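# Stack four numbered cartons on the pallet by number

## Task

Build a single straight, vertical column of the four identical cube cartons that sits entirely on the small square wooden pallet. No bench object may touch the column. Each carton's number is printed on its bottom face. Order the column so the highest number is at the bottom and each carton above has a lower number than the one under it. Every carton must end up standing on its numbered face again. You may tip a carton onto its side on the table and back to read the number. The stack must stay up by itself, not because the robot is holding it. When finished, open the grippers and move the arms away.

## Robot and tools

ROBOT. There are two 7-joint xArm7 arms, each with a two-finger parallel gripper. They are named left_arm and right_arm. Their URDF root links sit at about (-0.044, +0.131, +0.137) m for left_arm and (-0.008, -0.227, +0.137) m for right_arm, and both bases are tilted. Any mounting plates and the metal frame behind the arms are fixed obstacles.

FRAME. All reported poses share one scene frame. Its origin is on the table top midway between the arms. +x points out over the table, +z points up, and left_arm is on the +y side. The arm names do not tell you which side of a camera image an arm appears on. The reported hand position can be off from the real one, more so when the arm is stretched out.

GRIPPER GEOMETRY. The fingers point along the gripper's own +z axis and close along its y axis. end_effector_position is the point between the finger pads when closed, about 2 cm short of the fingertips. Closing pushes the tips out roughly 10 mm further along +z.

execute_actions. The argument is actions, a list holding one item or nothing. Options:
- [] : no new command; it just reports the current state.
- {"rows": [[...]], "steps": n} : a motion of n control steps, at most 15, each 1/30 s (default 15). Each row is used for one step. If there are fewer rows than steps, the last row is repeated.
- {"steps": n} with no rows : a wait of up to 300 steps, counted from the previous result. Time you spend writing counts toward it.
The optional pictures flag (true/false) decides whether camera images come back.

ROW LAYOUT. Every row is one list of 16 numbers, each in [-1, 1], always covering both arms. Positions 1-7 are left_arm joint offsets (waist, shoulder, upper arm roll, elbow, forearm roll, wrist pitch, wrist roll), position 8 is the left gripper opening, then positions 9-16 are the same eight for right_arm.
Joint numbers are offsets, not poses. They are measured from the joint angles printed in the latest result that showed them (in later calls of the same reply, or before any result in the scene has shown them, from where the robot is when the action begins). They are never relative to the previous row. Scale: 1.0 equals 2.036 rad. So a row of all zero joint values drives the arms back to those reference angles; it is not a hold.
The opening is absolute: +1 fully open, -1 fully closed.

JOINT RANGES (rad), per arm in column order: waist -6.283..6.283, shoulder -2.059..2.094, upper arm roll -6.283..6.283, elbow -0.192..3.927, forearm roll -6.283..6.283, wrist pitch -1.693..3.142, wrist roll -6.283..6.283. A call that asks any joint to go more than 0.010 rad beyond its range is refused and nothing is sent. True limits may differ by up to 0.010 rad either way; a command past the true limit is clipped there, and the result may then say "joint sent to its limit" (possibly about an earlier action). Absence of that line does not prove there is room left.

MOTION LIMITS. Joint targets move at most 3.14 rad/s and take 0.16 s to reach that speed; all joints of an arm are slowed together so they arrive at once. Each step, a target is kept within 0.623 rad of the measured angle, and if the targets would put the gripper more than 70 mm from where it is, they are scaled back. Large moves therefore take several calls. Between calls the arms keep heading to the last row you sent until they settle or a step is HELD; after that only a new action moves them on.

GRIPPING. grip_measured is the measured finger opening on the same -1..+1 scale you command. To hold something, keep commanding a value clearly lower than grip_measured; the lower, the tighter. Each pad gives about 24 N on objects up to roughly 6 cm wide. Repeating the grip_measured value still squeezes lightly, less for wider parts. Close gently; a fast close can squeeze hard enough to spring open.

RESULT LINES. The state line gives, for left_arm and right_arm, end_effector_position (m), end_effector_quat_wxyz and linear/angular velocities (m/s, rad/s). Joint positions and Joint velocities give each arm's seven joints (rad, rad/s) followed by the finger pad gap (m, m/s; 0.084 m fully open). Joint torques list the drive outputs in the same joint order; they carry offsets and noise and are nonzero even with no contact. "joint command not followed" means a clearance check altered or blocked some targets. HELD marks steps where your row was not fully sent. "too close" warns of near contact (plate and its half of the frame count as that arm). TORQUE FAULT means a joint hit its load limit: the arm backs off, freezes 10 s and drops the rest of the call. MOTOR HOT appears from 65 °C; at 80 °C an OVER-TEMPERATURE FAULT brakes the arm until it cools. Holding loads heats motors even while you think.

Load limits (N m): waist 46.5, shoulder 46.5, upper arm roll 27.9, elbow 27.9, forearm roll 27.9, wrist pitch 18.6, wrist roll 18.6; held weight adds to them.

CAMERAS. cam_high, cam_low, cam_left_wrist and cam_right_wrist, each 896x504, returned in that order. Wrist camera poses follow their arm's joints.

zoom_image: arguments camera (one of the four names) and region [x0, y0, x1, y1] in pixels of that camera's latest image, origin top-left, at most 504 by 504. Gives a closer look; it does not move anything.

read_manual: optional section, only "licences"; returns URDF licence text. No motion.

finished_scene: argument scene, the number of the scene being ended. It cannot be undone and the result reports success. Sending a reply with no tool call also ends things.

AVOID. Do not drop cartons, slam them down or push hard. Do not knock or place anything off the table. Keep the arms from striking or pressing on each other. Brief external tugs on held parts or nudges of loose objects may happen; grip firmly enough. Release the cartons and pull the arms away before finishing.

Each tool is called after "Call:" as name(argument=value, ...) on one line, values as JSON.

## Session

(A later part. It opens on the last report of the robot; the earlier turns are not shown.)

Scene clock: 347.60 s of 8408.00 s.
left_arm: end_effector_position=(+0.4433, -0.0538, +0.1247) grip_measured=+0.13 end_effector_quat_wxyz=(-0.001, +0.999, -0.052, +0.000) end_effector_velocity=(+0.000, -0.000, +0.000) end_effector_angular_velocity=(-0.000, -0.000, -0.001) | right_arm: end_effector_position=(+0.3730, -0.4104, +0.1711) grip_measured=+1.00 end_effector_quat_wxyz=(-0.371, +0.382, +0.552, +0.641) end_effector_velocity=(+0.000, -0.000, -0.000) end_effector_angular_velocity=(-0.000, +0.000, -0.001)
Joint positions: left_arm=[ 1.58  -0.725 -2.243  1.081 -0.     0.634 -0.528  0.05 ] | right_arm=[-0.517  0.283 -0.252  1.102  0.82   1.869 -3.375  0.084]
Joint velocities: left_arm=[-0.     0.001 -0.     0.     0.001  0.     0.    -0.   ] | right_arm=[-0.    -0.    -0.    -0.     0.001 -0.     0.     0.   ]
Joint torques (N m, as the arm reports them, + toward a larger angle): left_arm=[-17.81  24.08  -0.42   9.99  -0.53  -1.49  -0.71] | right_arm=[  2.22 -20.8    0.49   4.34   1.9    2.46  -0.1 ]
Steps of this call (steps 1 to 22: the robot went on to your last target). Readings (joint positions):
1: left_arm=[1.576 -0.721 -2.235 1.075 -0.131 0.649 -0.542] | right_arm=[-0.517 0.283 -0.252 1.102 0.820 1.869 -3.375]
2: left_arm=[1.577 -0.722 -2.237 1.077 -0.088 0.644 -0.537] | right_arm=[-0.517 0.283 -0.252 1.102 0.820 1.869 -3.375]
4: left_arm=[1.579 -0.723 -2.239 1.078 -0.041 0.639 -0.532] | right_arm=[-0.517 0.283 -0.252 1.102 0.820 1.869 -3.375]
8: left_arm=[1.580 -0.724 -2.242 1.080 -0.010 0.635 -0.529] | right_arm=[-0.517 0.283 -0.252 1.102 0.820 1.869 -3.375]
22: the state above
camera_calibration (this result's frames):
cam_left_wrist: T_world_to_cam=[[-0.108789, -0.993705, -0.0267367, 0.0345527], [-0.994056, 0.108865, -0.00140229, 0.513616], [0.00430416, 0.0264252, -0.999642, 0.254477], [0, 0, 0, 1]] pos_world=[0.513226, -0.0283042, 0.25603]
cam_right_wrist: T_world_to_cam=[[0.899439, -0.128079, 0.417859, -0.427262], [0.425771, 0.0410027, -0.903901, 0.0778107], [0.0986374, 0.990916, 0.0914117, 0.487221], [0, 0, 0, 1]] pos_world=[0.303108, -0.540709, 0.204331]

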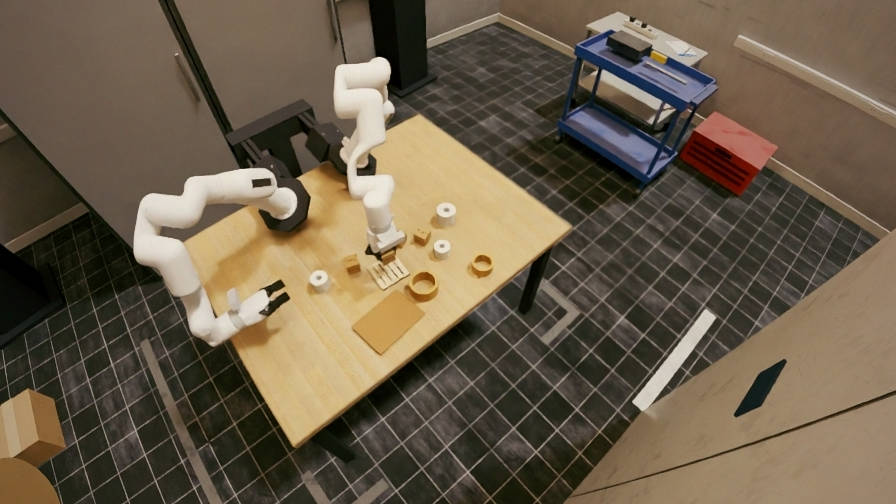

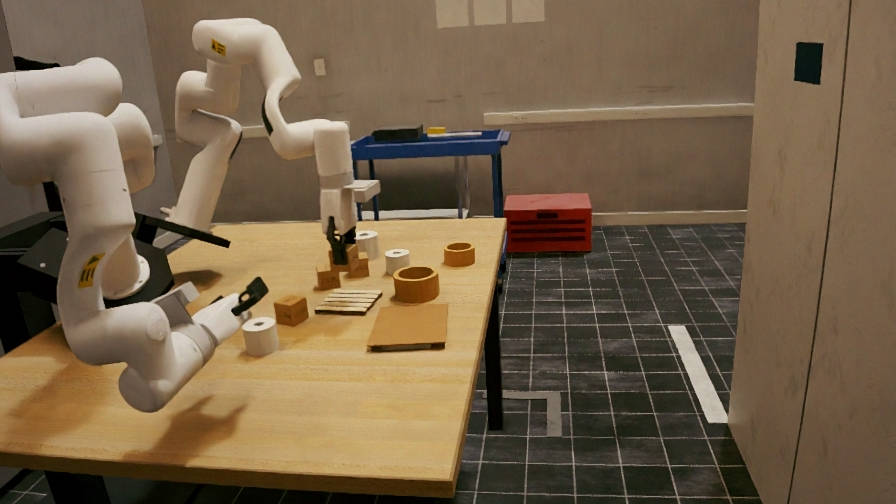

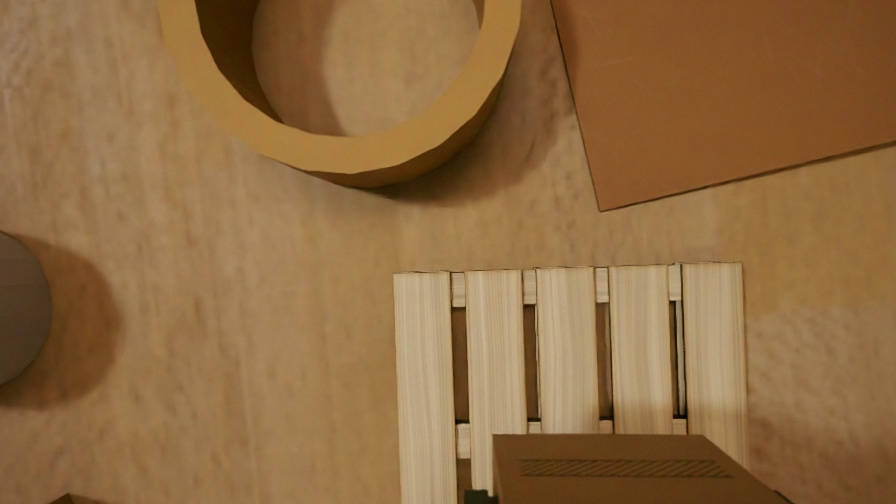

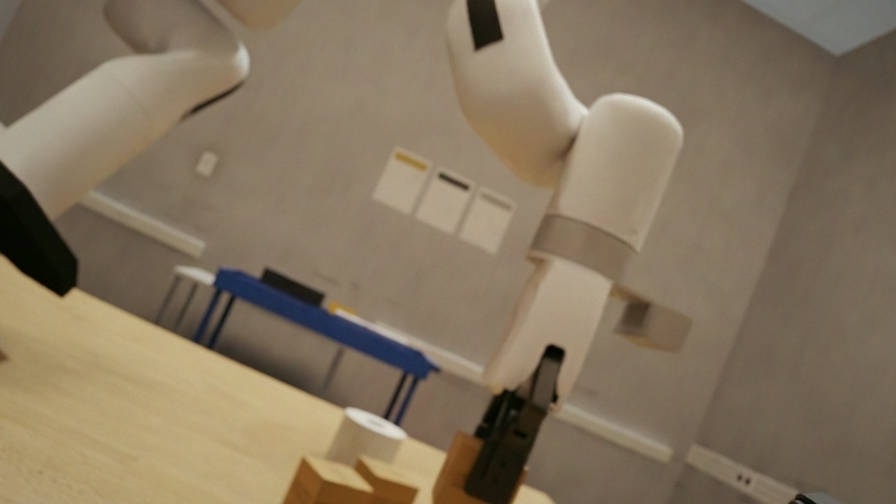

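Call:
execute_actions(actions=[{"rows": [[0.0908,-0.0573,-0.065,0.007,0,-0.0786,0,-0.4,0,0,0,0,0,0,0,1]], "steps": 15}], pictures=false)

Call:
execute_actions(actions=[{"steps": 10}])

Call:
zoom_image(camera="cam_low", region=[290, 250, 400, 325])

Scene clock: 375.27 s of 8408.00 s.
left_arm: end_effector_position=(+0.4430, -0.0546, +0.0533) grip_measured=+0.13 end_effector_quat_wxyz=(+0.001, +0.999, -0.052, +0.001) end_effector_velocity=(-0.002, -0.004, -0.008) end_effector_angular_velocity=(-0.007, -0.001, -0.007) | right_arm: end_effector_position=(+0.3730, -0.4104, +0.1711) grip_measured=+1.00 end_effector_quat_wxyz=(-0.371, +0.382, +0.552, +0.641) end_effector_velocity=(-0.000, -0.000, -0.000) end_effector_angular_velocity=(-0.001, +0.000, +0.000)
Joint positions: left_arm=[ 1.762 -0.839 -2.374  1.096 -0.     0.476 -0.528  0.05 ] | right_arm=[-0.517  0.283 -0.252  1.102  0.82   1.869 -3.375  0.084]
Joint velocities: left_arm=[ 0.02  -0.013 -0.021  0.001  0.002 -0.023 -0.    -0.   ] | right_arm=[-0.     0.    -0.001  0.001 -0.001 -0.    -0.     0.   ]
Joint torques (N m, as the arm reports them, + toward a larger angle): left_arm=[-18.56  29.31  -0.46   8.54  -0.74  -1.62  -0.61] | right_arm=[  2.36 -19.9    0.72   4.35   2.03   2.14  -0.06]
Steps of this call (steps 1 to 15: the robot went on to your last target; steps 16 to 90: nothing new was sent; then 24.17 s passed at rest; steps 91 to 105: all 15 steps of this action). Readings (joint positions):
91: left_arm=[1.580 -0.725 -2.243 1.081 -0.000 0.634 -0.528] | right_arm=[-0.517 0.283 -0.252 1.102 0.820 1.869 -3.375]
92: left_arm=[1.583 -0.726 -2.246 1.081 -0.000 0.630 -0.528] | right_arm=[-0.517 0.283 -0.252 1.102 0.820 1.869 -3.375]
94: left_arm=[1.619 -0.748 -2.273 1.089 -0.000 0.595 -0.528] | right_arm=[-0.517 0.283 -0.252 1.102 0.820 1.869 -3.375]
98: left_arm=[1.733 -0.823 -2.351 1.087 -0.000 0.506 -0.528] | right_arm=[-0.517 0.283 -0.252 1.102 0.820 1.869 -3.375]
105: the state above

Scene clock: 375.60 s of 8408.00 s.
left_arm: end_effector_position=(+0.4424, -0.0537, +0.0516) grip_measured=+0.13 end_effector_quat_wxyz=(-0.000, +0.999, -0.052, -0.000) end_effector_velocity=(-0.001, +0.000, -0.001) end_effector_angular_velocity=(+0.001, +0.001, +0.000) | right_arm: end_effector_position=(+0.3730, -0.4104, +0.1711) grip_measured=+1.00 end_effector_quat_wxyz=(-0.371, +0.382, +0.552, +0.641) end_effector_velocity=(+0.000, +0.000, +0.000) end_effector_angular_velocity=(+0.001, -0.000, +0.000)
Joint positions: left_arm=[ 1.765 -0.841 -2.375  1.095 -0.     0.474 -0.528  0.05 ] | right_arm=[-0.517  0.283 -0.252  1.102  0.82   1.869 -3.375  0.084]
Joint velocities: left_arm=[ 0.002 -0.002 -0.001 -0.    -0.    -0.001 -0.    -0.   ] | right_arm=[ 0.001  0.     0.     0.     0.001  0.    -0.     0.   ]
Joint torques (N m, as the arm reports them, + toward a larger angle): left_arm=[-19.14  29.18  -0.43   8.88  -0.66  -1.42  -0.68] | right_arm=[  1.79 -20.05   0.42   4.38   1.58   2.1   -0.39]
Steps of this call (steps 1 to 10: the robot went on to your last target). Readings (joint positions):
1: left_arm=[1.762 -0.840 -2.375 1.096 -0.000 0.475 -0.528] | right_arm=[-0.517 0.283 -0.252 1.102 0.820 1.869 -3.375]
2: left_arm=[1.763 -0.840 -2.375 1.096 -0.000 0.475 -0.528] | right_arm=[-0.517 0.283 -0.252 1.102 0.820 1.869 -3.375]
4: left_arm=[1.764 -0.841 -2.375 1.095 -0.000 0.474 -0.528] | right_arm=[-0.517 0.283 -0.252 1.102 0.820 1.869 -3.375]
8: left_arm=[1.764 -0.841 -2.375 1.095 -0.000 0.474 -0.528] | right_arm=[-0.517 0.283 -0.252 1.102 0.820 1.869 -3.375]
10: the state above
camera_calibration (this result's frames):
cam_left_wrist: T_world_to_cam=[[-0.108738, -0.993758, -0.0249246, 0.0324879], [-0.994066, 0.108781, -0.000368528, 0.512529], [0.00307754, 0.0247366, -0.999689, 0.181814], [0, 0, 0, 1]] pos_world=[0.512461, -0.0279656, 0.182756]
cam_right_wrist: T_world_to_cam=[[0.899439, -0.128079, 0.417859, -0.427262], [0.425771, 0.0410027, -0.903902, 0.0778107], [0.0986376, 0.990916, 0.0914117, 0.487221], [0, 0, 0, 1]] pos_world=[0.303108, -0.540709, 0.204331]

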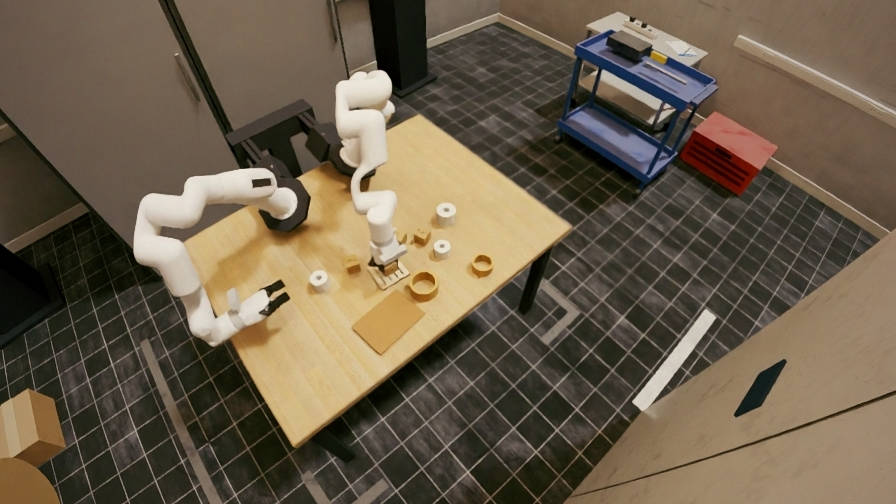

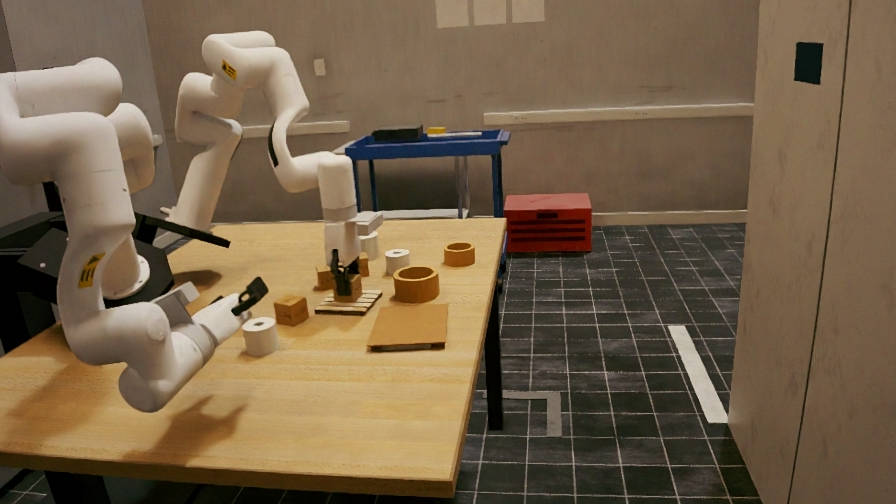

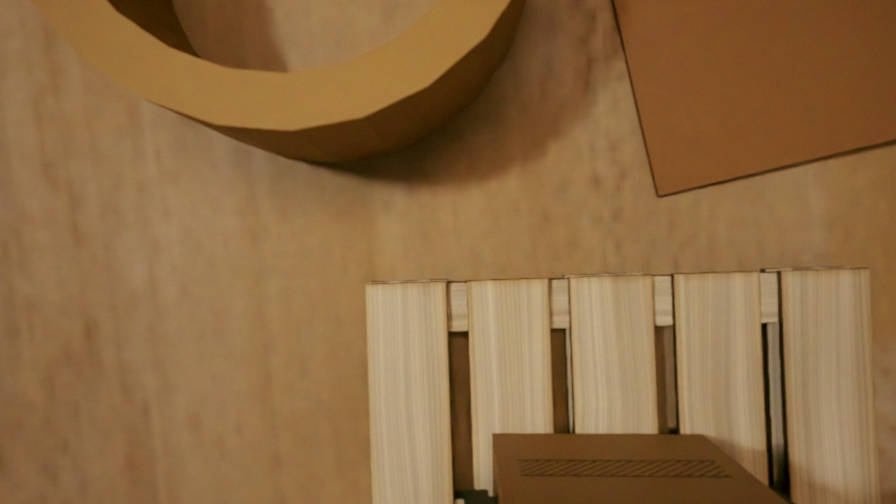

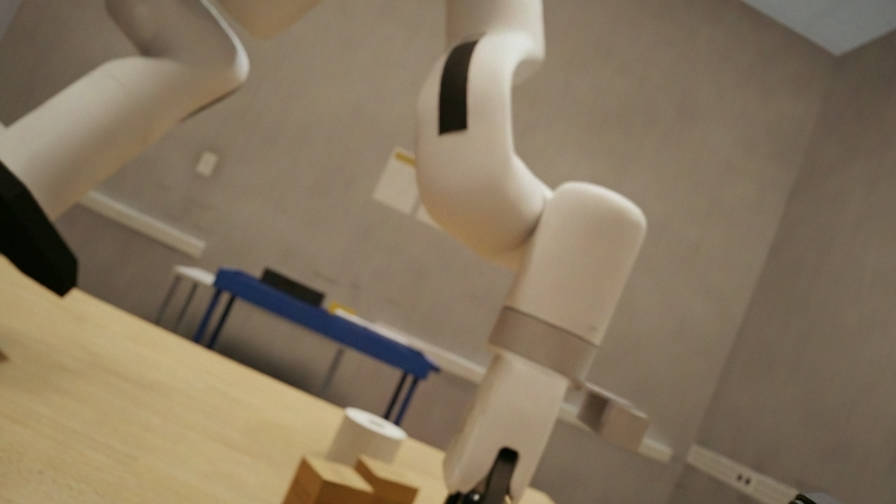

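Region (290, 250, 400, 325) of cam_low's 896x504 image, scaled by 4.582, with more detail than that image has; it fills the top 344 rows of this view, and the rest is white.

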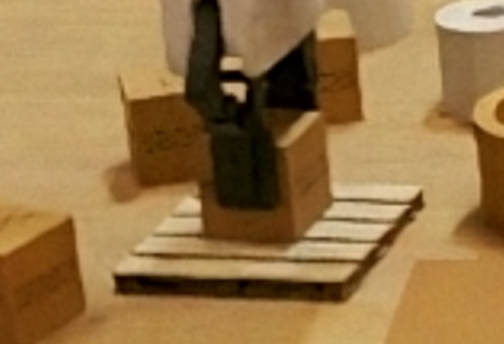

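Call:
execute_actions(actions=[{"rows": [[0.0018,-0.0013,-0.0013,0.0003,0,-0.0016,0,-0.4,0,0,0,0,0,0,0,1],[0.0018,-0.0013,-0.0013,0.0003,0,-0.0016,0,-0.4,0,0,0,0,0,0,0,1],[0.0018,-0.0013,-0.0013,0.0003,0,-0.0016,0,-0.4,0,0,0,0,0,0,0,1],[0.0018,-0.0013,-0.0013,0.0003,0,-0.0016,0,-0.4,0,0,0,0,0,0,0,1],[0.0018,-0.0013,-0.0013,0.0003,0,-0.0016,0,-0.4,0,0,0,0,0,0,0,1],[0.0018,-0.0013,-0.0013,0.0003,0,-0.0016,0,-0.4,0,0,0,0,0,0,0,1],[0.0018,-0.0013,-0.0013,0.0003,0,-0.0016,0,1,0,0,0,0,0,0,0,1]], "steps": 15}])

Call:
execute_actions(actions=[{"rows": [[-0.0605,0.0417,0.0423,-0.0088,0,0.0515,0,1,0,0,0,0,0,0,0,1],[-0.0605,0.0417,0.0423,-0.0088,0,0.0515,0,1,0,0,0,0,0,0,0,1],[-0.0605,0.0417,0.0423,-0.0088,0,0.0515,0,1,0,0,0,0,0,0,0,1],[-0.0605,0.0417,0.0423,-0.0088,0,0.0515,0,1,0,0,0,0,0,0,0,1],[-0.0605,0.0417,0.0423,-0.0088,0,0.0515,0,1,0,0,0,0,0,0,0,1],[-0.0605,0.0417,0.0423,-0.0088,0,0.0515,0,1,0,0,0,0,0,0,0,1],[-0.0605,0.0417,0.0423,-0.0088,0,0.0515,0,1,0,0,0,0,0,0,0,1],[-0.0605,0.0417,0.0423,-0.0088,0,0.0515,0,1,0,0,0,0,0,0,0,1],[-0.2204,0.1257,0.2197,-0.2544,0,-0.0658,-0.2279,1,0,0,0,0,0,0,0,1]], "steps": 15}], pictures=false)

Call:
execute_actions(actions=[{"steps": 25}])

Scene clock: 387.90 s of 8408.00 s.
left_arm: end_effector_position=(+0.4423, -0.0537, +0.0501) grip_measured=+1.00 end_effector_quat_wxyz=(-0.000, +0.999, -0.052, -0.000) end_effector_velocity=(+0.000, +0.000, -0.000) end_effector_angular_velocity=(+0.001, -0.001, -0.001) | right_arm: end_effector_position=(+0.3730, -0.4104, +0.1711) grip_measured=+1.00 end_effector_quat_wxyz=(-0.371, +0.382, +0.552, +0.641) end_effector_velocity=(-0.000, +0.000, +0.000) end_effector_angular_velocity=(+0.000, +0.000, +0.001)
Joint positions: left_arm=[ 1.768 -0.844 -2.378  1.096 -0.     0.47  -0.528  0.084] | right_arm=[-0.517  0.283 -0.252  1.102  0.82   1.869 -3.375  0.084]
Joint velocities: left_arm=[-0.    -0.001  0.     0.     0.001 -0.    -0.     0.001] | right_arm=[-0.001 -0.001  0.001 -0.001 -0.001 -0.     0.     0.   ]
Joint torques (N m, as the arm reports them, + toward a larger angle): left_arm=[-18.93  28.86  -0.54   8.68  -0.65  -1.55  -0.65] | right_arm=[  2.05 -20.7    0.47   4.38   2.01   2.     0.09]
Steps of this call (steps 1 to 15: the robot went on to your last target; steps 16 to 90: nothing new was sent; then 8.80 s passed at rest; steps 91 to 105: all 15 steps of this action). Readings (joint positions):
91: left_arm=[1.765 -0.842 -2.375 1.095 -0.000 0.474 -0.528] | right_arm=[-0.517 0.283 -0.252 1.102 0.820 1.869 -3.375]
92: left_arm=[1.765 -0.842 -2.376 1.095 -0.000 0.473 -0.528] | right_arm=[-0.517 0.283 -0.252 1.102 0.820 1.869 -3.375]
94: left_arm=[1.767 -0.843 -2.377 1.095 -0.000 0.472 -0.528] | right_arm=[-0.517 0.283 -0.252 1.102 0.820 1.869 -3.375]
98: left_arm=[1.768 -0.843 -2.378 1.096 -0.000 0.471 -0.528] | right_arm=[-0.517 0.283 -0.252 1.102 0.820 1.869 -3.375]
105: the state above
camera_calibration (this result's frames):
cam_left_wrist: T_world_to_cam=[[-0.108856, -0.993751, -0.0246922, 0.0324029], [-0.994053, 0.108897, -0.000325735, 0.512413], [0.0030126, 0.0245099, -0.999695, 0.180294], [0, 0, 0, 1]] pos_world=[0.51235, -0.0280188, 0.181206]
cam_right_wrist: T_world_to_cam=[[0.899439, -0.128079, 0.417859, -0.427262], [0.425771, 0.0410029, -0.903902, 0.0778109], [0.0986374, 0.990916, 0.0914119, 0.487221], [0, 0, 0, 1]] pos_world=[0.303108, -0.540709, 0.204331]

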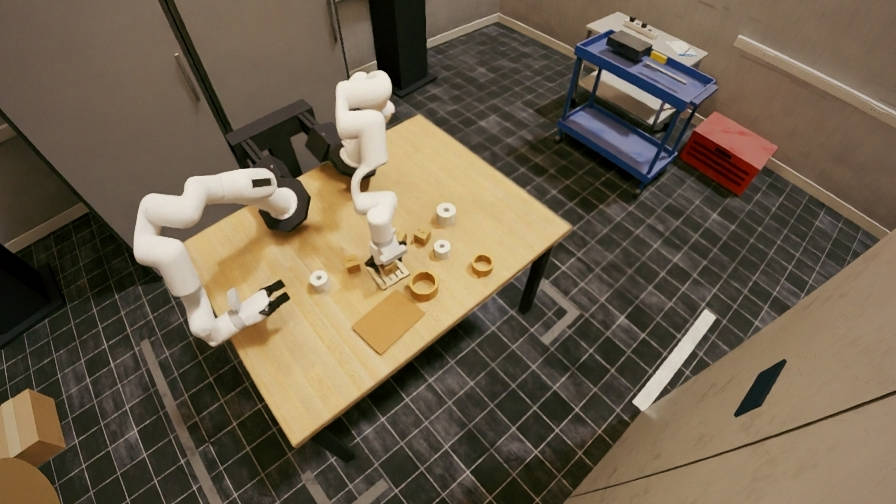

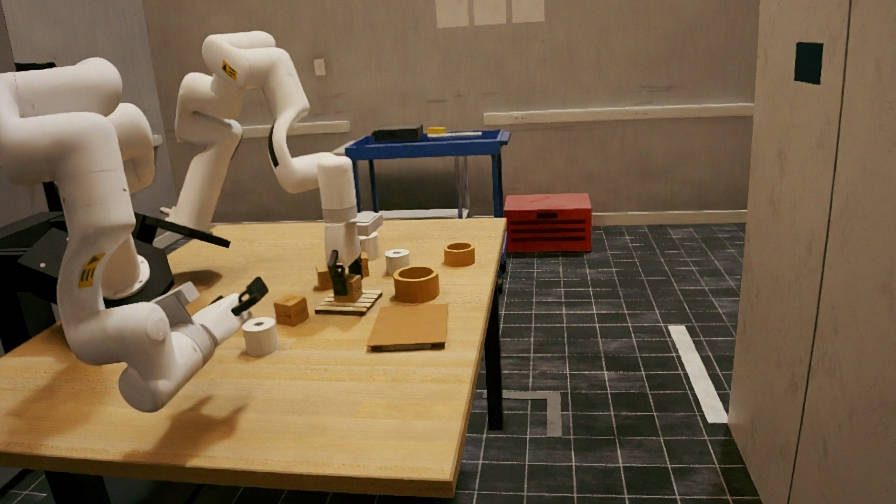

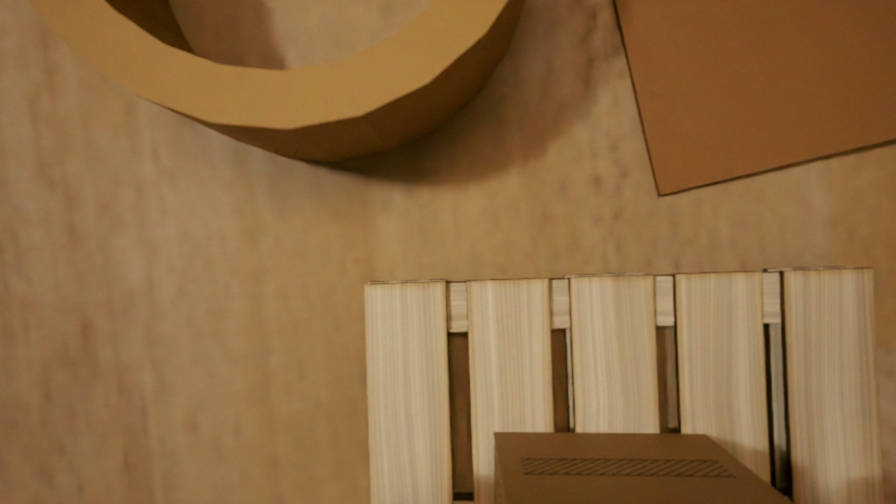

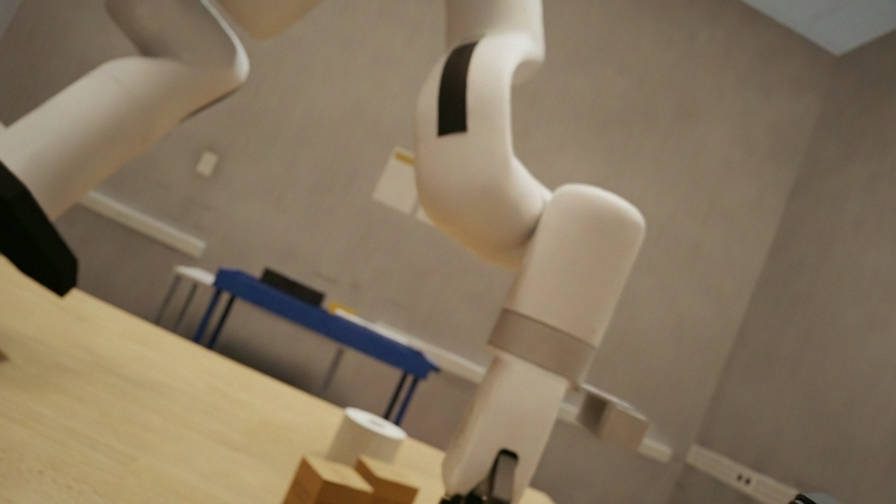

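Scene clock: 388.40 s of 8408.00 s.
left_arm: end_effector_position=(+0.4223, -0.0112, +0.0972) grip_measured=+1.00 end_effector_quat_wxyz=(-0.005, +0.999, +0.047, +0.008) end_effector_velocity=(-0.197, +0.354, -0.031) end_effector_angular_velocity=(+0.066, -0.011, +1.555) | right_arm: end_effector_position=(+0.3730, -0.4104, +0.1711) grip_measured=+1.00 end_effector_quat_wxyz=(-0.371, +0.382, +0.552, +0.641) end_effector_velocity=(+0.000, -0.000, +0.000) end_effector_angular_velocity=(+0.000, -0.000, -0.002)
Joint positions: left_arm=[ 1.536 -0.702 -2.169  0.905 -0.     0.487 -0.689  0.084] | right_arm=[-0.517  0.283 -0.252  1.102  0.82   1.869 -3.375  0.084]
Joint velocities: left_arm=[-0.852  0.463  0.995 -1.359 -0.003 -0.588 -1.206 -0.   ] | right_arm=[-0.     0.    -0.     0.001  0.002  0.     0.     0.   ]
Joint torques (N m, as the arm reports them, + toward a larger angle): left_arm=[-16.51  18.71  -0.96   9.34  -0.53  -1.54  -0.61] | right_arm=[  2.2  -19.54   0.49   4.19   1.6    1.97   0.02]
Steps of this call (steps 1 to 15: all 15 steps of this action). Readings (joint positions):
1: left_arm=[1.768 -0.844 -2.378 1.096 -0.000 0.471 -0.528] | right_arm=[-0.517 0.283 -0.252 1.102 0.820 1.869 -3.375]
2: left_arm=[1.766 -0.843 -2.376 1.095 -0.000 0.473 -0.528] | right_arm=[-0.517 0.283 -0.252 1.102 0.820 1.869 -3.375]
4: left_arm=[1.735 -0.823 -2.353 1.086 -0.000 0.503 -0.528] | right_arm=[-0.517 0.283 -0.252 1.102 0.820 1.869 -3.375]
8: left_arm=[1.661 -0.769 -2.306 1.086 -0.000 0.557 -0.528] | right_arm=[-0.517 0.283 -0.252 1.102 0.820 1.869 -3.375]
15: the state above

Scene clock: 389.23 s of 8408.00 s.
left_arm: end_effector_position=(+0.3600, +0.0597, +0.0877) grip_measured=+1.00 end_effector_quat_wxyz=(-0.000, +0.972, +0.233, -0.000) end_effector_velocity=(-0.001, +0.001, -0.001) end_effector_angular_velocity=(+0.001, +0.001, +0.002) | right_arm: end_effector_position=(+0.3730, -0.4104, +0.1711) grip_measured=+1.00 end_effector_quat_wxyz=(-0.371, +0.382, +0.552, +0.641) end_effector_velocity=(+0.000, -0.000, +0.000) end_effector_angular_velocity=(-0.001, -0.001, +0.001)
Joint positions: left_arm=[ 1.32  -0.588 -1.931  0.578 -0.     0.337 -0.992  0.084] | right_arm=[-0.517  0.283 -0.252  1.102  0.82   1.869 -3.375  0.084]
Joint velocities: left_arm=[-0.001 -0.001  0.001 -0.003 -0.001 -0.    -0.001  0.   ] | right_arm=[-0.001  0.     0.001  0.001 -0.001  0.    -0.     0.   ]
Joint torques (N m, as the arm reports them, + toward a larger angle): left_arm=[-12.73  10.16  -0.52   7.71  -0.72  -1.43  -0.63] | right_arm=[  2.13 -20.25  -0.19   3.92   1.64   1.97  -0.17]
Steps of this call (steps 1 to 25: the robot went on to your last target). Readings (joint positions):
1: left_arm=[1.508 -0.687 -2.137 0.861 -0.000 0.468 -0.729] | right_arm=[-0.517 0.283 -0.252 1.102 0.820 1.869 -3.375]
2: left_arm=[1.481 -0.673 -2.106 0.819 -0.000 0.449 -0.767] | right_arm=[-0.517 0.283 -0.252 1.102 0.820 1.869 -3.375]
4: left_arm=[1.426 -0.644 -2.047 0.737 -0.000 0.411 -0.843] | right_arm=[-0.517 0.283 -0.252 1.102 0.820 1.869 -3.375]
8: left_arm=[1.346 -0.602 -1.959 0.614 -0.000 0.356 -0.955] | right_arm=[-0.517 0.283 -0.252 1.102 0.820 1.869 -3.375]
25: the state above
camera_calibration (this result's frames):
cam_left_wrist: T_world_to_cam=[[0.449622, -0.892867, -0.0250737, -0.0699137], [-0.893156, -0.449747, -0.000730222, 0.415324], [-0.0106248, 0.022723, -0.999685, 0.220359], [0, 0, 0, 1]] pos_world=[0.404725, 0.11936, 0.21884]
cam_right_wrist: T_world_to_cam=[[0.899439, -0.128079, 0.417859, -0.427262], [0.425771, 0.0410028, -0.903902, 0.0778109], [0.0986375, 0.990916, 0.0914118, 0.487221], [0, 0, 0, 1]] pos_world=[0.303108, -0.540709, 0.204331]

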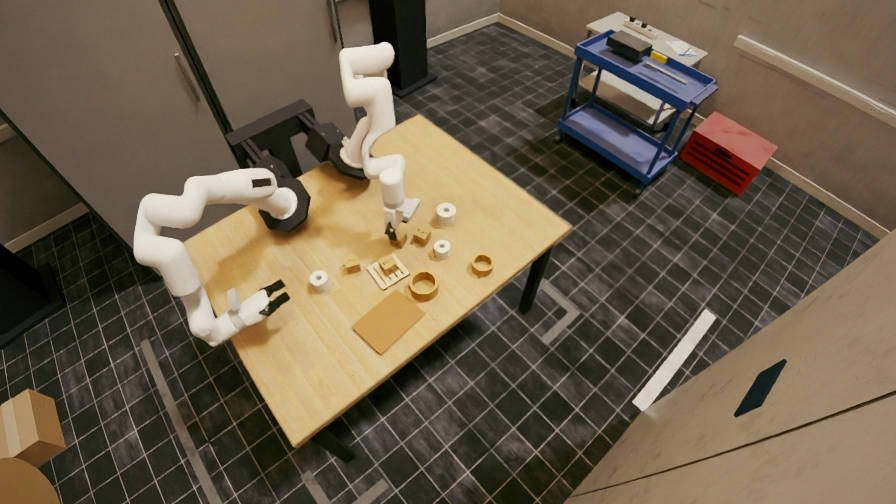

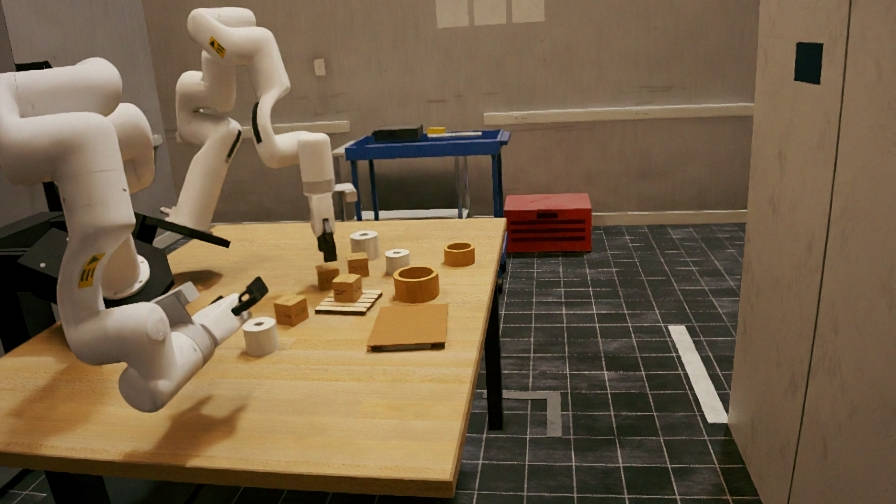

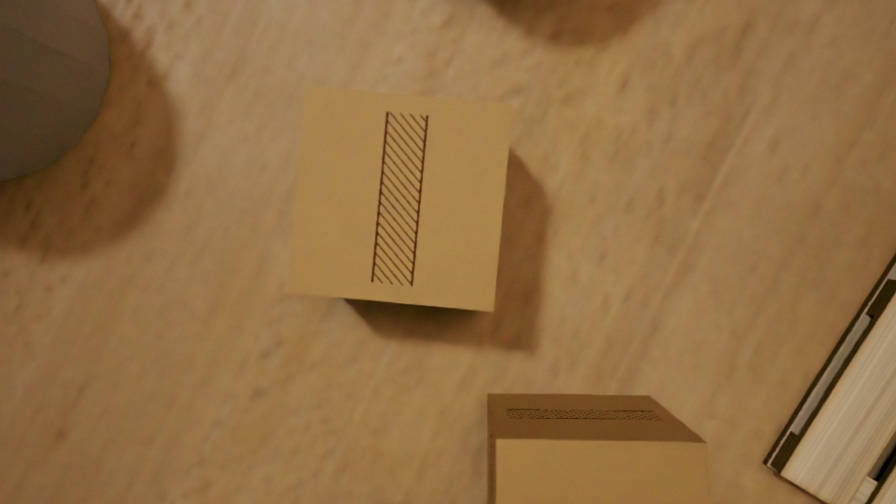

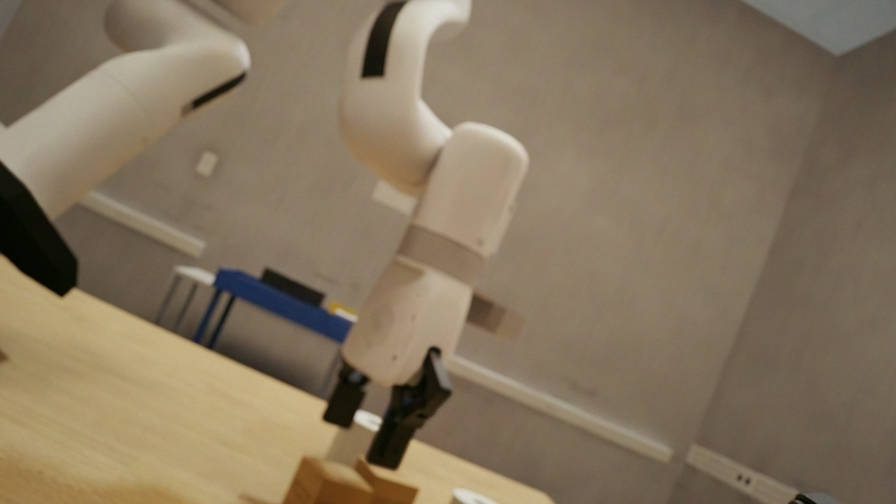

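Call:
execute_actions(actions=[{"rows": [[0.1326,-0.0398,-0.1076,0.0142,0,-0.0731,0,1,0,0,0,0,0,0,0,1]], "steps": 15}], pictures=false)

Call:
execute_actions(actions=[{"steps": 6}], pictures=false)

Call:
execute_actions(actions=[{"rows": [[0,0,0,0,0,0,0,0.7,0,0,0,0,0,0,0,1],[0,0,0,0,0,0,0,0.5,0,0,0,0,0,0,0,1],[0,0,0,0,0,0,0,0.4,0,0,0,0,0,0,0,1],[0,0,0,0,0,0,0,0.3,0,0,0,0,0,0,0,1],[0,0,0,0,0,0,0,0.22,0,0,0,0,0,0,0,1],[0,0,0,0,0,0,0,0.15,0,0,0,0,0,0,0,1],[0,0,0,0,0,0,0,0.08,0,0,0,0,0,0,0,1],[0,0,0,0,0,0,0,0.0,0,0,0,0,0,0,0,1],[0,0,0,0,0,0,0,-0.1,0,0,0,0,0,0,0,1],[0,0,0,0,0,0,0,-0.2,0,0,0,0,0,0,0,1],[0,0,0,0,0,0,0,-0.3,0,0,0,0,0,0,0,1],[0,0,0,0,0,0,0,-0.4,0,0,0,0,0,0,0,1]], "steps": 14}], pictures=false)

Call:
execute_actions(actions=[{"rows": [[-0.2542,0.057,0.2101,-0.0154,0,0.1397,0,-0.4,0,0,0,0,0,0,0,1],[-0.2542,0.057,0.2101,-0.0154,0,0.1397,0,-0.4,0,0,0,0,0,0,0,1],[-0.2542,0.057,0.2101,-0.0154,0,0.1397,0,-0.4,0,0,0,0,0,0,0,1],[-0.2542,0.057,0.2101,-0.0154,0,0.1397,0,-0.4,0,0,0,0,0,0,0,1],[-0.2542,0.057,0.2101,-0.0154,0,0.1397,0,-0.4,0,0,0,0,0,0,0,1],[-0.2542,0.057,0.2101,-0.0154,0,0.1397,0,-0.4,0,0,0,0,0,0,0,1],[-0.2542,0.057,0.2101,-0.0154,0,0.1397,0,-0.4,0,0,0,0,0,0,0,1],[-0.2542,0.057,0.2101,-0.0154,0,0.1397,0,-0.4,0,0,0,0,0,0,0,1],[-0.2542,0.057,0.2101,-0.0154,0,0.1397,0,-0.4,0,0,0,0,0,0,0,1],[-0.2542,0.057,0.2101,-0.0154,-0.6385,0.4234,0,-0.4,0,0,0,0,0,0,0,1]], "steps": 15}], pictures=false)

Call:
execute_actions(actions=[{"steps": 28}])

Scene clock: 416.27 s of 8408.00 s.
left_arm: end_effector_position=(+0.3603, +0.0595, +0.0387) grip_measured=+1.00 end_effector_quat_wxyz=(+0.000, +0.972, +0.233, +0.000) end_effector_velocity=(+0.001, -0.005, -0.006) end_effector_angular_velocity=(-0.012, -0.005, -0.003) | right_arm: end_effector_position=(+0.3730, -0.4104, +0.1711) grip_measured=+1.00 end_effector_quat_wxyz=(-0.371, +0.382, +0.552, +0.641) end_effector_velocity=(+0.000, -0.001, -0.000) end_effector_angular_velocity=(-0.001, -0.000, -0.002)
Joint positions: left_arm=[ 1.585 -0.668 -2.146  0.607 -0.     0.19  -0.992  0.084] | right_arm=[-0.517  0.283 -0.252  1.102  0.82   1.869 -3.375  0.084]
Joint velocities: left_arm=[ 0.04  -0.01  -0.039  0.008 -0.002 -0.028  0.     0.   ] | right_arm=[-0.    -0.001 -0.001  0.     0.001 -0.     0.     0.   ]
Joint torques (N m, as the arm reports them, + toward a larger angle): left_arm=[-14.18  17.08  -0.6    6.25  -0.54  -1.5   -0.75] | right_arm=[  2.33 -20.63   0.02   4.45   1.72   2.07  -0.15]
Steps of this call (steps 1 to 15: the robot went on to your last target; steps 16 to 90: nothing new was sent; then 23.53 s passed at rest; steps 91 to 105: all 15 steps of this action). Readings (joint positions):
91: left_arm=[1.320 -0.588 -1.931 0.578 -0.000 0.336 -0.992] | right_arm=[-0.517 0.283 -0.252 1.102 0.820 1.869 -3.375]
92: left_arm=[1.323 -0.589 -1.934 0.578 -0.000 0.334 -0.992] | right_arm=[-0.517 0.283 -0.252 1.102 0.820 1.869 -3.375]
94: left_arm=[1.361 -0.600 -1.966 0.584 -0.000 0.312 -0.992] | right_arm=[-0.517 0.283 -0.252 1.102 0.820 1.869 -3.375]
98: left_arm=[1.526 -0.651 -2.097 0.599 -0.000 0.225 -0.992] | right_arm=[-0.517 0.283 -0.252 1.102 0.820 1.869 -3.375]
105: the state above

Scene clock: 416.47 s of 8408.00 s.
left_arm: end_effector_position=(+0.3600, +0.0595, +0.0379) grip_measured=+1.00 end_effector_quat_wxyz=(+0.000, +0.972, +0.233, +0.000) end_effector_velocity=(-0.001, +0.001, -0.002) end_effector_angular_velocity=(+0.001, +0.002, +0.000) | right_arm: end_effector_position=(+0.3730, -0.4104, +0.1711) grip_measured=+1.00 end_effector_quat_wxyz=(-0.371, +0.382, +0.552, +0.641) end_effector_velocity=(-0.000, +0.001, -0.000) end_effector_angular_velocity=(+0.002, +0.001, +0.003)
Joint positions: left_arm=[ 1.589 -0.669 -2.149  0.607 -0.     0.188 -0.992  0.084] | right_arm=[-0.517  0.283 -0.252  1.102  0.82   1.869 -3.375  0.084]
Joint velocities: left_arm=[ 0.007 -0.002 -0.005 -0.     0.001 -0.002  0.    -0.   ] | right_arm=[ 0.001  0.002  0.    -0.    -0.002  0.     0.     0.   ]
Joint torques (N m, as the arm reports them, + toward a larger angle): left_arm=[-14.03  16.6   -0.39   6.4   -0.56  -1.59  -0.68] | right_arm=[  1.89 -21.27   0.09   4.13   1.72   2.07  -0.04]
Steps of this call (steps 1 to 6: the robot went on to your last target). Readings (joint positions):
1: left_arm=[1.586 -0.668 -2.148 0.607 -0.000 0.189 -0.992] | right_arm=[-0.517 0.283 -0.252 1.102 0.820 1.869 -3.375]
2: left_arm=[1.587 -0.668 -2.148 0.607 -0.000 0.189 -0.992] | right_arm=[-0.517 0.283 -0.252 1.102 0.820 1.869 -3.375]
4: left_arm=[1.588 -0.669 -2.149 0.607 -0.000 0.188 -0.992] | right_arm=[-0.517 0.283 -0.252 1.102 0.820 1.869 -3.375]
6: the state above

Scene clock: 416.93 s of 8408.00 s.
left_arm: end_effector_position=(+0.3601, +0.0594, +0.0380) grip_measured=+0.13 end_effector_quat_wxyz=(+0.000, +0.972, +0.233, +0.000) end_effector_velocity=(+0.000, +0.000, -0.000) end_effector_angular_velocity=(+0.000, -0.000, +0.000) | right_arm: end_effector_position=(+0.3730, -0.4104, +0.1711) grip_measured=+1.00 end_effector_quat_wxyz=(-0.371, +0.382, +0.552, +0.641) end_effector_velocity=(+0.000, -0.000, +0.000) end_effector_angular_velocity=(-0.001, -0.000, -0.001)
Joint positions: left_arm=[ 1.589 -0.669 -2.15   0.607 -0.     0.188 -0.992  0.05 ] | right_arm=[-0.517  0.283 -0.252  1.102  0.82   1.869 -3.375  0.084]
Joint velocities: left_arm=[ 0. -0.  0. -0. -0. -0. -0. -0.] | right_arm=[-0.    -0.001 -0.    -0.     0.    -0.     0.     0.   ]
Joint torques (N m, as the arm reports them, + toward a larger angle): left_arm=[-13.88  16.4   -0.33   6.03  -0.71  -1.43  -0.71] | right_arm=[  1.41 -20.56   0.04   4.35   2.06   2.25   0.11]
Steps of this call (steps 1 to 14: all 14 steps of this action). Readings (joint positions):
1: left_arm=[1.589 -0.669 -2.150 0.607 -0.000 0.188 -0.992] | right_arm=[-0.517 0.283 -0.252 1.102 0.820 1.869 -3.375]
2: left_arm=[1.589 -0.669 -2.150 0.607 -0.000 0.188 -0.992] | right_arm=[-0.517 0.283 -0.252 1.102 0.820 1.869 -3.375]
4: left_arm=[1.589 -0.669 -2.150 0.607 -0.000 0.188 -0.992] | right_arm=[-0.517 0.283 -0.252 1.102 0.820 1.869 -3.375]
8: left_arm=[1.588 -0.669 -2.149 0.607 -0.000 0.188 -0.992] | right_arm=[-0.517 0.283 -0.252 1.102 0.820 1.869 -3.375]
14: the state above

Scene clock: 417.43 s of 8408.00 s.
left_arm: end_effector_position=(+0.3260, +0.0659, +0.1171) grip_measured=+0.13 end_effector_quat_wxyz=(-0.024, +0.955, +0.286, -0.070) end_effector_velocity=(-0.426, +0.056, -0.061) end_effector_angular_velocity=(-0.049, +1.786, +1.507) | right_arm: end_effector_position=(+0.3730, -0.4104, +0.1711) grip_measured=+1.00 end_effector_quat_wxyz=(-0.371, +0.382, +0.552, +0.641) end_effector_velocity=(-0.000, -0.000, +0.000) end_effector_angular_velocity=(+0.000, +0.001, -0.002)
Joint positions: left_arm=[ 1.105 -0.562 -1.757  0.58  -0.134  0.593 -0.992  0.05 ] | right_arm=[-0.517  0.283 -0.252  1.102  0.82   1.869 -3.375  0.084]
Joint velocities: left_arm=[-0.041  0.013  0.082 -0.057 -1.715  1.507 -0.    -0.   ] | right_arm=[-0.001 -0.    -0.001 -0.     0.001  0.     0.     0.   ]
Joint torques (N m, as the arm reports them, + toward a larger angle): left_arm=[-10.38   5.96   0.13   7.98  -1.51  -1.18  -0.68] | right_arm=[  2.83 -19.89   0.36   4.24   1.82   2.31  -0.02]
Steps of this call (steps 1 to 15: all 15 steps of this action). Readings (joint positions):
1: left_arm=[1.588 -0.669 -2.149 0.607 -0.000 0.188 -0.992] | right_arm=[-0.517 0.283 -0.252 1.102 0.820 1.869 -3.375]
2: left_arm=[1.586 -0.668 -2.147 0.607 -0.000 0.190 -0.992] | right_arm=[-0.517 0.283 -0.252 1.102 0.820 1.869 -3.375]
4: left_arm=[1.548 -0.661 -2.114 0.602 -0.000 0.213 -0.992] | right_arm=[-0.517 0.283 -0.252 1.102 0.820 1.869 -3.375]
8: left_arm=[1.318 -0.608 -1.925 0.592 -0.000 0.337 -0.992] | right_arm=[-0.517 0.283 -0.252 1.102 0.820 1.869 -3.375]
15: the state above

Scene clock: 418.37 s of 8408.00 s.
left_arm: end_effector_position=(+0.2456, -0.0751, +0.1890) grip_measured=+0.13 end_effector_quat_wxyz=(+0.148, +0.640, +0.604, -0.451) end_effector_velocity=(+0.001, -0.002, +0.002) end_effector_angular_velocity=(-0.007, +0.004, +0.012) | right_arm: end_effector_position=(+0.3730, -0.4104, +0.1711) grip_measured=+1.00 end_effector_quat_wxyz=(-0.371, +0.382, +0.552, +0.641) end_effector_velocity=(+0.001, -0.000, +0.000) end_effector_angular_velocity=(-0.000, -0.002, -0.000)
Joint positions: left_arm=[ 1.071 -0.553 -1.722  0.576 -1.298  1.05  -0.992  0.05 ] | right_arm=[-0.517  0.283 -0.252  1.102  0.82   1.869 -3.375  0.084]
Joint velocities: left_arm=[-0.001 -0.001 -0.     0.    -0.015  0.003  0.     0.   ] | right_arm=[-0.     0.     0.001  0.001  0.001  0.     0.     0.   ]
Joint torques (N m, as the arm reports them, + toward a larger angle): left_arm=[-11.09   5.61  -0.67   8.08  -0.71   0.17  -0.56] | right_arm=[  2.06 -20.87   0.35   4.56   1.92   2.08   0.  ]
Steps of this call (steps 1 to 28: the robot went on to your last target). Readings (joint positions):
1: left_arm=[1.104 -0.562 -1.754 0.578 -0.193 0.643 -0.992] | right_arm=[-0.517 0.283 -0.252 1.102 0.820 1.869 -3.375]
2: left_arm=[1.103 -0.561 -1.751 0.577 -0.254 0.691 -0.992] | right_arm=[-0.517 0.283 -0.252 1.102 0.820 1.869 -3.375]
4: left_arm=[1.097 -0.560 -1.744 0.576 -0.381 0.779 -0.992] | right_arm=[-0.517 0.283 -0.252 1.102 0.820 1.869 -3.375]
8: left_arm=[1.084 -0.556 -1.734 0.576 -0.659 0.910 -0.992] | right_arm=[-0.517 0.283 -0.252 1.102 0.820 1.869 -3.375]
28: the state above
camera_calibration (this result's frames):
cam_left_wrist: T_world_to_cam=[[0.897256, -0.248282, -0.365085, -0.13358], [0.13119, -0.639627, 0.757408, -0.156503], [-0.421569, -0.727485, -0.541337, 0.281545], [0, 0, 0, 1]] pos_world=[0.259077, 0.0715511, 0.222179]
cam_right_wrist: T_world_to_cam=[[0.899439, -0.128079, 0.417858, -0.427262], [0.42577, 0.0410029, -0.903902, 0.077811], [0.0986376, 0.990916, 0.091412, 0.487221], [0, 0, 0, 1]] pos_world=[0.303108, -0.540709, 0.204331]

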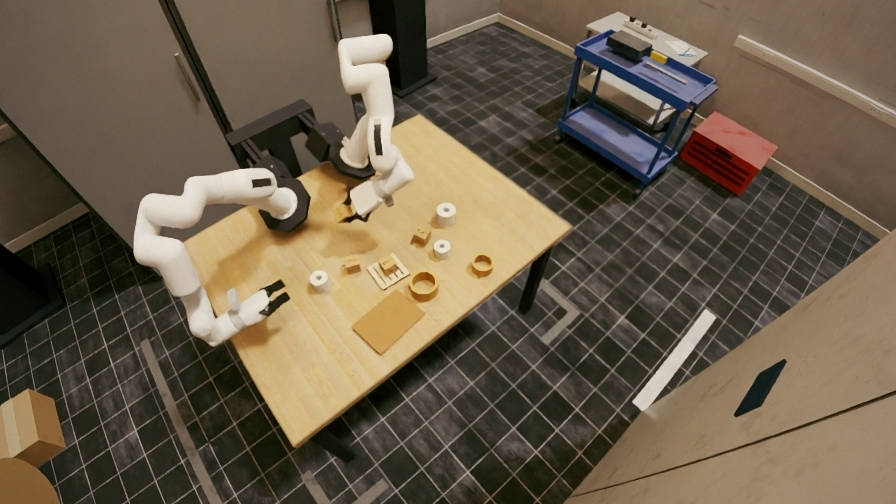

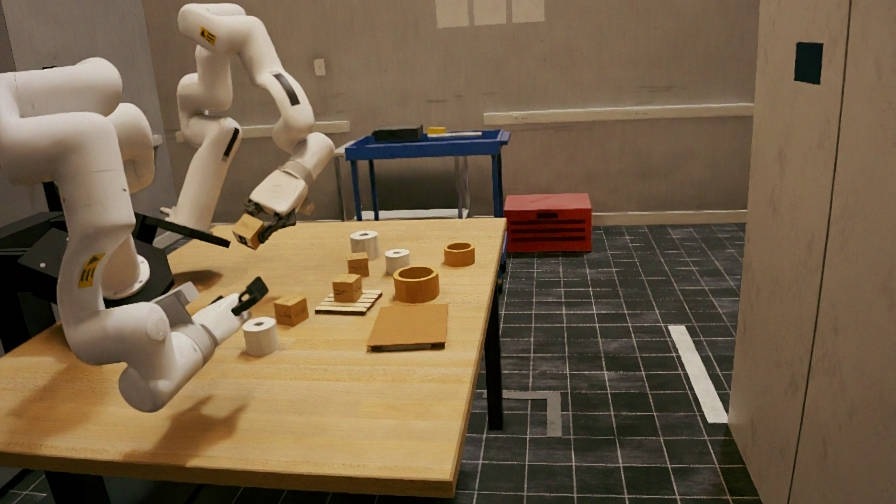

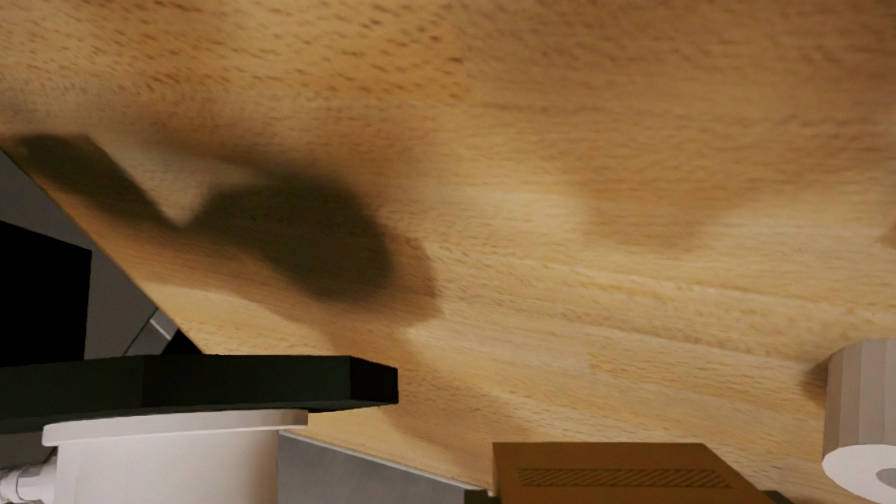

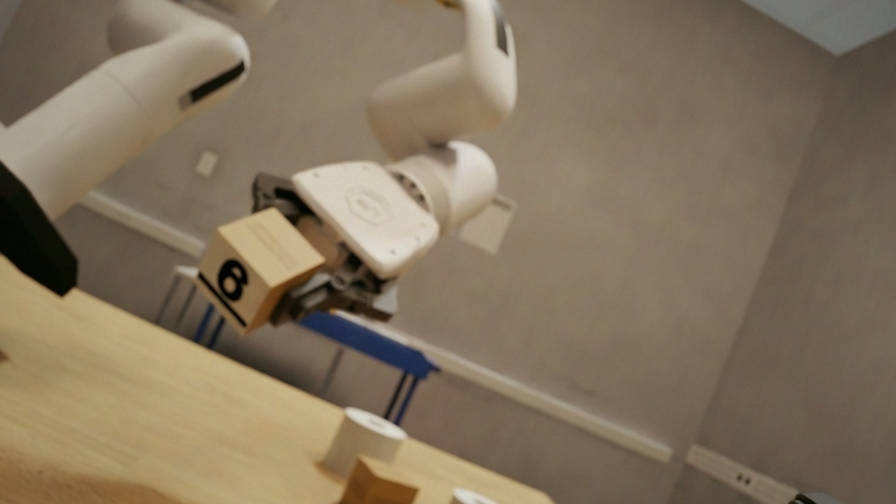

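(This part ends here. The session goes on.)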